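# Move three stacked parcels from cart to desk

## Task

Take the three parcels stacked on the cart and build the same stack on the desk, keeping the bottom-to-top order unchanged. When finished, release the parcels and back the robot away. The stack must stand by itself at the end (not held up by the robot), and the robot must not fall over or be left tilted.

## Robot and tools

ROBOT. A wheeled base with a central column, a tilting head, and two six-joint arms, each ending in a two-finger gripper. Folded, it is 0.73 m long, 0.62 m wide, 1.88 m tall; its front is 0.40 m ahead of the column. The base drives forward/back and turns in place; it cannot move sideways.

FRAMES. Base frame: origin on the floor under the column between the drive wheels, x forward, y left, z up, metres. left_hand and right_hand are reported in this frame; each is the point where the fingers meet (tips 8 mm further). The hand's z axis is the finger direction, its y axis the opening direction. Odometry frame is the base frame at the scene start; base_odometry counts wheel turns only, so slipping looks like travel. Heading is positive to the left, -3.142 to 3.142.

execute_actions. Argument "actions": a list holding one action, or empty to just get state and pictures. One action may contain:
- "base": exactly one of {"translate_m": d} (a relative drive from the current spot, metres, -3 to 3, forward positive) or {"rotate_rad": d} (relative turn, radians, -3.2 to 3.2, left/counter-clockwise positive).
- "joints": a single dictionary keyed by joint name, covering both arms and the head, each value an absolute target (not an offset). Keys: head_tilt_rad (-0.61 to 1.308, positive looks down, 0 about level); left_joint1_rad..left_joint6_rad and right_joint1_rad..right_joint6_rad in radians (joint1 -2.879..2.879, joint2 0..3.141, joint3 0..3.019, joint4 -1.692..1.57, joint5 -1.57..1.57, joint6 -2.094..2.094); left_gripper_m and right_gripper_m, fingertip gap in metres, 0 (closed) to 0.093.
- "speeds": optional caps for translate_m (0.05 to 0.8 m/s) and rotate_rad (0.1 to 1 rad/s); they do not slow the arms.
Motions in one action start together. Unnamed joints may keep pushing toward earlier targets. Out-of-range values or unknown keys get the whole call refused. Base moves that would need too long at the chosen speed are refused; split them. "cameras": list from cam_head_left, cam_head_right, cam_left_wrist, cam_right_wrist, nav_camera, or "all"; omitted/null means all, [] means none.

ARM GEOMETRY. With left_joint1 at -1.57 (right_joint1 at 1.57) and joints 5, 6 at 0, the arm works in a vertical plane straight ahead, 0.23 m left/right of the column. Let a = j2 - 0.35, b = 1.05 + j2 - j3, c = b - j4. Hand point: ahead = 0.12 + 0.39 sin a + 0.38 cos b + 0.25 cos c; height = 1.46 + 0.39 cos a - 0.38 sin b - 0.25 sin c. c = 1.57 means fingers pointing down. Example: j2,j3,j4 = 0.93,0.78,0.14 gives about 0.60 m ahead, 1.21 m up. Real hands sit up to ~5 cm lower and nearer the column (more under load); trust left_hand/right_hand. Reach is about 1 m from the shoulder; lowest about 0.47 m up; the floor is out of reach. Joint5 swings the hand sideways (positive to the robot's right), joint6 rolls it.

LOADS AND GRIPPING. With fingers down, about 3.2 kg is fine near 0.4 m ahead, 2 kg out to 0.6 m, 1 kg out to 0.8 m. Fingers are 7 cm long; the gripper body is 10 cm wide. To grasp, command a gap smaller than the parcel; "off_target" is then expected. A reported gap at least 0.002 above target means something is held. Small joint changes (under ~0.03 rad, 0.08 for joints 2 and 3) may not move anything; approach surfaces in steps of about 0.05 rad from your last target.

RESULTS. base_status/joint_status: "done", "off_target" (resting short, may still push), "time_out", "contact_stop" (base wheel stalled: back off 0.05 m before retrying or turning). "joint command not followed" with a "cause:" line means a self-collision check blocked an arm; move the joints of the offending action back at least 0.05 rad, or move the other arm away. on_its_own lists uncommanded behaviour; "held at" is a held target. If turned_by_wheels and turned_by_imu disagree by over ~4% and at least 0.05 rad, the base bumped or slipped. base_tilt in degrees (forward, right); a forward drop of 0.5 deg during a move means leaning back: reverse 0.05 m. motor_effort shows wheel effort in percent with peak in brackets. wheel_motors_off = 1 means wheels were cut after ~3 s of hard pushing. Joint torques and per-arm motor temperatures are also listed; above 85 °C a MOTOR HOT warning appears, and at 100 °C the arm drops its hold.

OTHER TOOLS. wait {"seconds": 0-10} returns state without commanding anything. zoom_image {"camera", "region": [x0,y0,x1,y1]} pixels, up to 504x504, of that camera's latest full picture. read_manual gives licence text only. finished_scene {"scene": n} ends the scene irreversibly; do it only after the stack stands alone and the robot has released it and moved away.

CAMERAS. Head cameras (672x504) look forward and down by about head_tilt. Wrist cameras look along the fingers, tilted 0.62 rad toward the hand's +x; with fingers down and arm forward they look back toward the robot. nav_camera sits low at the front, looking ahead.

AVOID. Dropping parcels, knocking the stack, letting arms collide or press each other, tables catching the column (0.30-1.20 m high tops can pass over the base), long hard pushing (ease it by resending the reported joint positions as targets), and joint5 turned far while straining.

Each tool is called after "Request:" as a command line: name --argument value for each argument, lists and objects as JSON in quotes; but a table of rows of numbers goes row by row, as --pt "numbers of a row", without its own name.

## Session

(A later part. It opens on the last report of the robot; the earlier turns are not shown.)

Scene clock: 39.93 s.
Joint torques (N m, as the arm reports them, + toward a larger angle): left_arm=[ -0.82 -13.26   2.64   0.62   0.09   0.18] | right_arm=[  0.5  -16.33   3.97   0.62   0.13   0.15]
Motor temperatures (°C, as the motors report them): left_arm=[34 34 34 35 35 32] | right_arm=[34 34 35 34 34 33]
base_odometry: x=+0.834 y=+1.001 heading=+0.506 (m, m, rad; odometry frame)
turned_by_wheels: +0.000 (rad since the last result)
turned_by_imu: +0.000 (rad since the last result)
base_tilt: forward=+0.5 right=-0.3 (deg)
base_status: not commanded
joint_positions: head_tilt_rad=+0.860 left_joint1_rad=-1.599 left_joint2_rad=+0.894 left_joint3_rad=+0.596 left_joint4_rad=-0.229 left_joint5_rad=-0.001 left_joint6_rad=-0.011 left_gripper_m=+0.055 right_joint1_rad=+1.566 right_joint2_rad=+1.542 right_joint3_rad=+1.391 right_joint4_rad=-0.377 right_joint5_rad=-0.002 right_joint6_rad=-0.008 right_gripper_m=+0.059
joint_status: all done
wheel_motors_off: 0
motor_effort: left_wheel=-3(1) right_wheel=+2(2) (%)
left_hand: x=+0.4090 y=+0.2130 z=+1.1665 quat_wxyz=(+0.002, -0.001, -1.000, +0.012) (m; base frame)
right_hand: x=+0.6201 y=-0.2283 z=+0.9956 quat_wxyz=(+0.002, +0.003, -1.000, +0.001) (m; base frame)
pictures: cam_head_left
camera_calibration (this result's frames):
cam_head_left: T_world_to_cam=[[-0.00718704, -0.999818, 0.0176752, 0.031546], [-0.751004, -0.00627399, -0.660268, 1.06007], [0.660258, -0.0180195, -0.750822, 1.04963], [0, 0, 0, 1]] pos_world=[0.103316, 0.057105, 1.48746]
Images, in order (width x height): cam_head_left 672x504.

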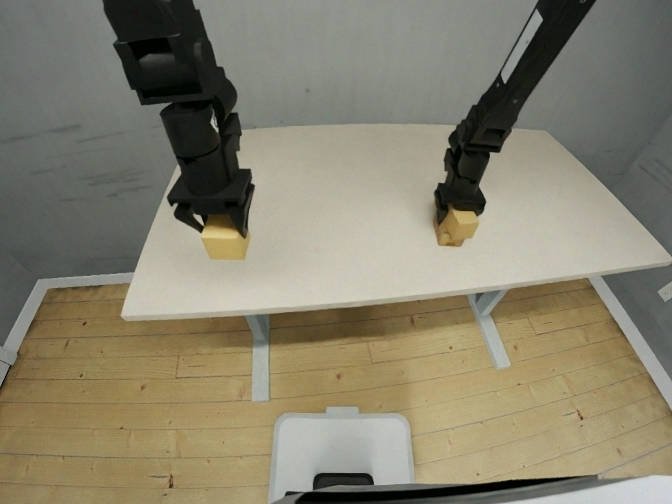

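Request:
execute_actions --actions '[{"joints":{"right_joint2_rad":1.53,"right_joint4_rad":-0.377,"right_gripper_m":0.093}}]' --cameras '[]'

Request:
execute_actions --actions '[{"joints":{"right_joint2_rad":1.15,"right_joint3_rad":1.1,"right_joint4_rad":-0.47,"left_joint1_rad":-1.6,"left_joint2_rad":1.22,"left_joint3_rad":1.31,"left_joint4_rad":-0.6,"left_joint6_rad":-0.7}}]' --cameras '[]'

Request:
execute_actions --actions '[{"base":{"rotate_rad":-0.71},"joints":{"right_joint2_rad":0.88,"right_joint3_rad":0.5,"right_joint4_rad":-0.9}}]' --cameras '[]'

Request:
execute_actions --actions '[{"joints":{"left_joint2_rad":1.3,"left_joint4_rad":-0.53}}]' --cameras '["cam_left_wrist"]'

Scene clock: 41.27 s.
Joint torques (N m, as the arm reports them, + toward a larger angle): left_arm=[ -0.91 -13.23   2.65   0.59   0.09   0.18] | right_arm=[  0.65 -20.45   3.9    0.26   0.13   0.15]
Motor temperatures (°C, as the motors report them): left_arm=[34 34 34 35 35 32] | right_arm=[34 34 35 34 34 33]
base_odometry: x=+0.834 y=+1.001 heading=+0.506 (m, m, rad; odometry frame)
turned_by_wheels: +0.000 (rad since the last result)
turned_by_imu: +0.000 (rad since the last result)
base_tilt: forward=+0.6 right=-0.3 (deg)
base_status: not commanded
joint_positions: head_tilt_rad=+0.860 left_joint1_rad=-1.599 left_joint2_rad=+0.894 left_joint3_rad=+0.596 left_joint4_rad=-0.229 left_joint5_rad=-0.001 left_joint6_rad=-0.011 left_gripper_m=+0.055 right_joint1_rad=+1.566 right_joint2_rad=+1.540 right_joint3_rad=+1.391 right_joint4_rad=-0.377 right_joint5_rad=-0.002 right_joint6_rad=-0.008 right_gripper_m=+0.093
joint_status: all done
wheel_motors_off: 0
motor_effort: left_wheel=-1(0) right_wheel=+3(3) (%)
left_hand: x=+0.4090 y=+0.2130 z=+1.1665 quat_wxyz=(+0.002, -0.001, -1.000, +0.012) (m; base frame)
right_hand: x=+0.6210 y=-0.2283 z=+0.9966 quat_wxyz=(+0.001, +0.003, -1.000, +0.001) (m; base frame)
pictures: none
No camera images: the call's "cameras" was empty. Leave "cameras" out to get every camera's image.

Scene clock: 42.60 s.
Joint torques (N m, as the arm reports them, + toward a larger angle): left_arm=[ -1.31 -23.23   6.13  -0.03   0.03  -0.09] | right_arm=[  0.53 -15.52   4.13   0.19   0.13   0.15]
Motor temperatures (°C, as the motors report them): left_arm=[34 34 34 35 35 32] | right_arm=[34 34 35 34 34 33]
base_odometry: x=+0.834 y=+1.001 heading=+0.506 (m, m, rad; odometry frame)
turned_by_wheels: +0.000 (rad since the last result)
turned_by_imu: +0.000 (rad since the last result)
base_tilt: forward=+0.5 right=-0.2 (deg)
base_status: not commanded
joint_positions: head_tilt_rad=+0.860 left_joint1_rad=-1.599 left_joint2_rad=+1.229 left_joint3_rad=+1.306 left_joint4_rad=-0.591 left_joint5_rad=-0.001 left_joint6_rad=-0.688 left_gripper_m=+0.055 right_joint1_rad=+1.566 right_joint2_rad=+1.132 right_joint3_rad=+1.100 right_joint4_rad=-0.467 right_joint5_rad=-0.002 right_joint6_rad=-0.008 right_gripper_m=+0.093
joint_status: all done
wheel_motors_off: 0
motor_effort: left_wheel=-2(4) right_wheel=+4(1) (%)
left_hand: x=+0.6394 y=+0.2091 z=+1.1398 quat_wxyz=(-0.001, +0.330, -0.944, +0.013) (m; base frame)
right_hand: x=+0.5820 y=-0.2276 z=+1.1454 quat_wxyz=(-0.012, +0.003, -1.000, +0.001) (m; base frame)
pictures: none
No camera images: the call's "cameras" was empty. Leave "cameras" out to get every camera's image.

Scene clock: 44.60 s.
Joint torques (N m, as the arm reports them, + toward a larger angle): left_arm=[ -1.64 -23.29   6.15   0.01   0.04  -0.09] | right_arm=[ 0.58 -8.23  0.78 -1.54  0.13  0.15]
Motor temperatures (°C, as the motors report them): left_arm=[34 34 34 35 35 32] | right_arm=[34 34 35 34 34 33]
base_odometry: x=+0.834 y=+1.001 heading=-0.204 (m, m, rad; odometry frame)
turned_by_wheels: -0.710 (rad since the last result)
turned_by_imu: -0.697 (rad since the last result)
base_tilt: forward=+0.6 right=-0.2 (deg)
base_status: done
joint_positions: head_tilt_rad=+0.860 left_joint1_rad=-1.600 left_joint2_rad=+1.229 left_joint3_rad=+1.306 left_joint4_rad=-0.591 left_joint5_rad=-0.001 left_joint6_rad=-0.688 left_gripper_m=+0.055 right_joint1_rad=+1.568 right_joint2_rad=+0.874 right_joint3_rad=+0.494 right_joint4_rad=-0.896 right_joint5_rad=-0.002 right_joint6_rad=-0.008 right_gripper_m=+0.093
joint_status: all done
wheel_motors_off: 0
motor_effort: left_wheel=-1(44) right_wheel=-1(52) (%)
left_hand: x=+0.6394 y=+0.2089 z=+1.1398 quat_wxyz=(-0.001, +0.330, -0.944, +0.013) (m; base frame)
right_hand: x=+0.2045 y=-0.2259 z=+1.2313 quat_wxyz=(+0.367, +0.002, -0.930, -0.001) (m; base frame)
pictures: none
No camera images: the call's "cameras" was empty. Leave "cameras" out to get every camera's image.

Scene clock: 45.43 s.
Joint torques (N m, as the arm reports them, + toward a larger angle): left_arm=[ -1.33 -21.87   5.91   0.59   0.04  -0.08] | right_arm=[ 0.55 -8.27  0.82 -1.58  0.13  0.16]
Motor temperatures (°C, as the motors report them): left_arm=[34 34 34 35 35 32] | right_arm=[34 34 35 34 34 33]
base_odometry: x=+0.834 y=+1.001 heading=-0.204 (m, m, rad; odometry frame)
turned_by_wheels: +0.000 (rad since the last result)
turned_by_imu: +0.000 (rad since the last result)
base_tilt: forward=+0.6 right=-0.2 (deg)
base_status: not commanded
joint_positions: head_tilt_rad=+0.860 left_joint1_rad=-1.600 left_joint2_rad=+1.291 left_joint3_rad=+1.304 left_joint4_rad=-0.537 left_joint5_rad=-0.001 left_joint6_rad=-0.688 left_gripper_m=+0.055 right_joint1_rad=+1.568 right_joint2_rad=+0.874 right_joint3_rad=+0.494 right_joint4_rad=-0.896 right_joint5_rad=-0.002 right_joint6_rad=-0.008 right_gripper_m=+0.093
joint_status: all done
wheel_motors_off: 0
motor_effort: left_wheel=+0(2) right_wheel=-1(1) (%)
left_hand: x=+0.6304 y=+0.2082 z=+1.1075 quat_wxyz=(+0.005, +0.330, -0.944, +0.011) (m; base frame)
right_hand: x=+0.2045 y=-0.2259 z=+1.2313 quat_wxyz=(+0.367, +0.002, -0.930, -0.001) (m; base frame)
pictures: cam_left_wrist
camera_calibration (this result's frames):
cam_left_wrist: T_world_to_cam=[[0.614371, -0.788917, 0.0126079, -0.234798], [-0.636737, -0.486297, 0.598399, -0.158699], [-0.465956, -0.375667, -0.801099, 1.38131], [0, 0, 0, 1]] pos_world=[0.68683, 0.256499, 1.20449]
Images, in order (width x height): cam_left_wrist 672x504.

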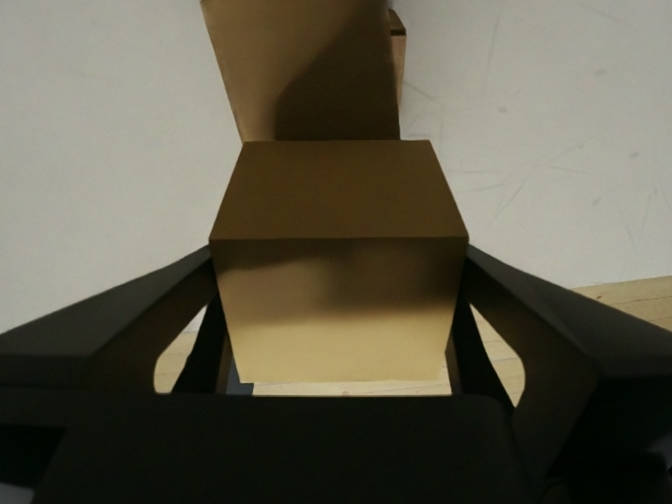

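Request:
execute_actions --actions '[{"joints":{"left_joint2_rad":1.345,"left_joint4_rad":-0.5}}]' --cameras '[]'

Request:
execute_actions --actions '[{"joints":{"left_joint2_rad":1.31,"left_gripper_m":0.093}}]' --cameras '[]'

Request:
execute_actions --actions '[{"joints":{"left_joint2_rad":1.15,"left_joint4_rad":-0.72}}]' --cameras '[]'

Request:
execute_actions --actions '[{"base":{"translate_m":-0.55}}]' --cameras '["cam_head_right"]'

Scene clock: 48.23 s.
Joint torques (N m, as the arm reports them, + toward a larger angle): left_arm=[ -1.36 -19.84   5.36   0.51   0.01  -0.08] | right_arm=[ 0.44 -8.29  0.73 -1.56  0.12  0.16]
Motor temperatures (°C, as the motors report them): left_arm=[34 34 34 35 35 32] | right_arm=[34 34 35 34 34 33]
base_odometry: x=+0.834 y=+1.001 heading=-0.204 (m, m, rad; odometry frame)
turned_by_wheels: +0.000 (rad since the last result)
turned_by_imu: +0.001 (rad since the last result)
base_tilt: forward=+0.5 right=-0.2 (deg)
base_status: not commanded
joint_positions: head_tilt_rad=+0.860 left_joint1_rad=-1.600 left_joint2_rad=+1.316 left_joint3_rad=+1.306 left_joint4_rad=-0.506 left_joint5_rad=-0.001 left_joint6_rad=-0.688 left_gripper_m=+0.055 right_joint1_rad=+1.568 right_joint2_rad=+0.874 right_joint3_rad=+0.495 right_joint4_rad=-0.896 right_joint5_rad=-0.002 right_joint6_rad=-0.008 right_gripper_m=+0.093
joint_status: all done
wheel_motors_off: 0
motor_effort: left_wheel=+5(2) right_wheel=-3(3) (%)
left_hand: x=+0.6309 y=+0.2077 z=+1.0955 quat_wxyz=(+0.000, +0.331, -0.944, +0.013) (m; base frame)
right_hand: x=+0.2047 y=-0.2259 z=+1.2312 quat_wxyz=(+0.367, +0.002, -0.930, -0.001) (m; base frame)
pictures: none
No camera images: the call's "cameras" was empty. Leave "cameras" out to get every camera's image.

Scene clock: 48.87 s.
Joint torques (N m, as the arm reports them, + toward a larger angle): left_arm=[ -1.45 -23.1    5.36   0.5    0.01  -0.08] | right_arm=[ 0.56 -8.25  0.77 -1.55  0.13  0.15]
Motor temperatures (°C, as the motors report them): left_arm=[34 34 34 35 35 32] | right_arm=[34 34 35 34 34 33]
base_odometry: x=+0.834 y=+1.001 heading=-0.204 (m, m, rad; odometry frame)
turned_by_wheels: +0.000 (rad since the last result)
turned_by_imu: +0.000 (rad since the last result)
base_tilt: forward=+0.6 right=-0.2 (deg)
base_status: not commanded
joint_positions: head_tilt_rad=+0.860 left_joint1_rad=-1.600 left_joint2_rad=+1.316 left_joint3_rad=+1.306 left_joint4_rad=-0.506 left_joint5_rad=-0.001 left_joint6_rad=-0.688 left_gripper_m=+0.093 right_joint1_rad=+1.568 right_joint2_rad=+0.874 right_joint3_rad=+0.495 right_joint4_rad=-0.896 right_joint5_rad=-0.002 right_joint6_rad=-0.008 right_gripper_m=+0.093
joint_status: all done
wheel_motors_off: 0
motor_effort: left_wheel=+4(5) right_wheel=-3(3) (%)
left_hand: x=+0.6309 y=+0.2077 z=+1.0955 quat_wxyz=(+0.000, +0.331, -0.944, +0.013) (m; base frame)
right_hand: x=+0.2047 y=-0.2259 z=+1.2312 quat_wxyz=(+0.367, +0.002, -0.930, -0.001) (m; base frame)
pictures: none
No camera images: the call's "cameras" was empty. Leave "cameras" out to get every camera's image.

Scene clock: 49.83 s.
Joint torques (N m, as the arm reports them, + toward a larger angle): left_arm=[ -1.41 -20.4    7.47  -0.08   0.01  -0.09] | right_arm=[ 0.54 -8.23  0.76 -1.55  0.13  0.15]
Motor temperatures (°C, as the motors report them): left_arm=[34 35 34 35 35 32] | right_arm=[34 34 35 34 34 33]
base_odometry: x=+0.834 y=+1.001 heading=-0.204 (m, m, rad; odometry frame)
turned_by_wheels: +0.000 (rad since the last result)
turned_by_imu: +0.000 (rad since the last result)
base_tilt: forward=+0.5 right=-0.2 (deg)
base_status: not commanded
joint_positions: head_tilt_rad=+0.860 left_joint1_rad=-1.600 left_joint2_rad=+1.133 left_joint3_rad=+1.300 left_joint4_rad=-0.710 left_joint5_rad=-0.001 left_joint6_rad=-0.688 left_gripper_m=+0.093 right_joint1_rad=+1.568 right_joint2_rad=+0.874 right_joint3_rad=+0.495 right_joint4_rad=-0.896 right_joint5_rad=-0.002 right_joint6_rad=-0.008 right_gripper_m=+0.093
joint_status: all done
wheel_motors_off: 0
motor_effort: left_wheel=+3(2) right_wheel=-4(5) (%)
left_hand: x=+0.6346 y=+0.2100 z=+1.1876 quat_wxyz=(+0.013, +0.330, -0.944, +0.008) (m; base frame)
right_hand: x=+0.2047 y=-0.2259 z=+1.2312 quat_wxyz=(+0.367, +0.002, -0.930, -0.001) (m; base frame)
pictures: none
No camera images: the call's "cameras" was empty. Leave "cameras" out to get every camera's image.

Scene clock: 52.30 s.
Joint torques (N m, as the arm reports them, + toward a larger angle): left_arm=[ -1.46 -20.52   7.64  -0.03   0.02  -0.09] | right_arm=[ 0.52 -8.36  0.58 -1.58  0.13  0.15]
Motor temperatures (°C, as the motors report them): left_arm=[34 35 35 35 35 32] | right_arm=[34 34 35 34 34 33]
base_odometry: x=+0.295 y=+1.112 heading=-0.204 (m, m, rad; odometry frame)
turned_by_wheels: +0.000 (rad since the last result)
turned_by_imu: +0.000 (rad since the last result)
base_tilt: forward=+0.5 right=-0.2 (deg)
base_status: done
joint_positions: head_tilt_rad=+0.860 left_joint1_rad=-1.600 left_joint2_rad=+1.134 left_joint3_rad=+1.299 left_joint4_rad=-0.713 left_joint5_rad=-0.001 left_joint6_rad=-0.688 left_gripper_m=+0.093 right_joint1_rad=+1.568 right_joint2_rad=+0.874 right_joint3_rad=+0.497 right_joint4_rad=-0.896 right_joint5_rad=-0.002 right_joint6_rad=-0.008 right_gripper_m=+0.093
joint_status: not commanded
wheel_motors_off: 0
motor_effort: left_wheel=-1(55) right_wheel=+2(58) (%)
left_hand: x=+0.6334 y=+0.2100 z=+1.1872 quat_wxyz=(+0.015, +0.330, -0.944, +0.007) (m; base frame)
right_hand: x=+0.2061 y=-0.2259 z=+1.2309 quat_wxyz=(+0.366, +0.002, -0.931, -0.001) (m; base frame)
pictures: cam_head_right
camera_calibration (this result's frames):
cam_head_right: T_world_to_cam=[[0.00369959, -0.999592, 0.0283055, -0.0754891], [-0.756533, -0.0213083, -0.653609, 1.05057], [0.653945, -0.018996, -0.756303, 1.06278], [0, 0, 0, 1]] pos_world=[0.10007, -0.0328838, 1.49259]
Images, in order (width x height): cam_head_right 672x504.

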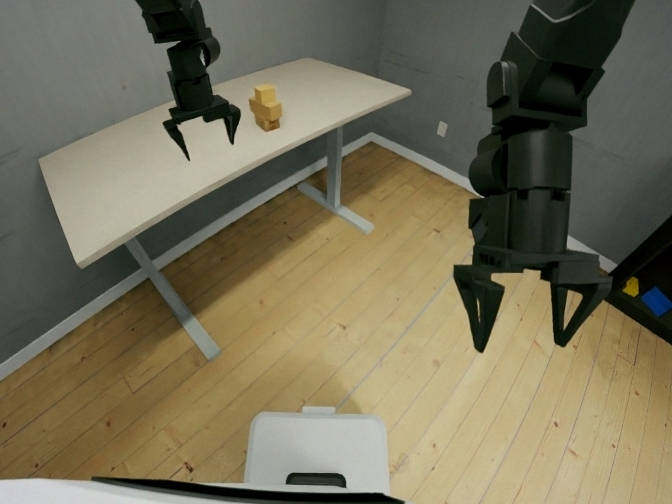

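Request:
finished_scene --scene 2

The scene is finished: the task was done.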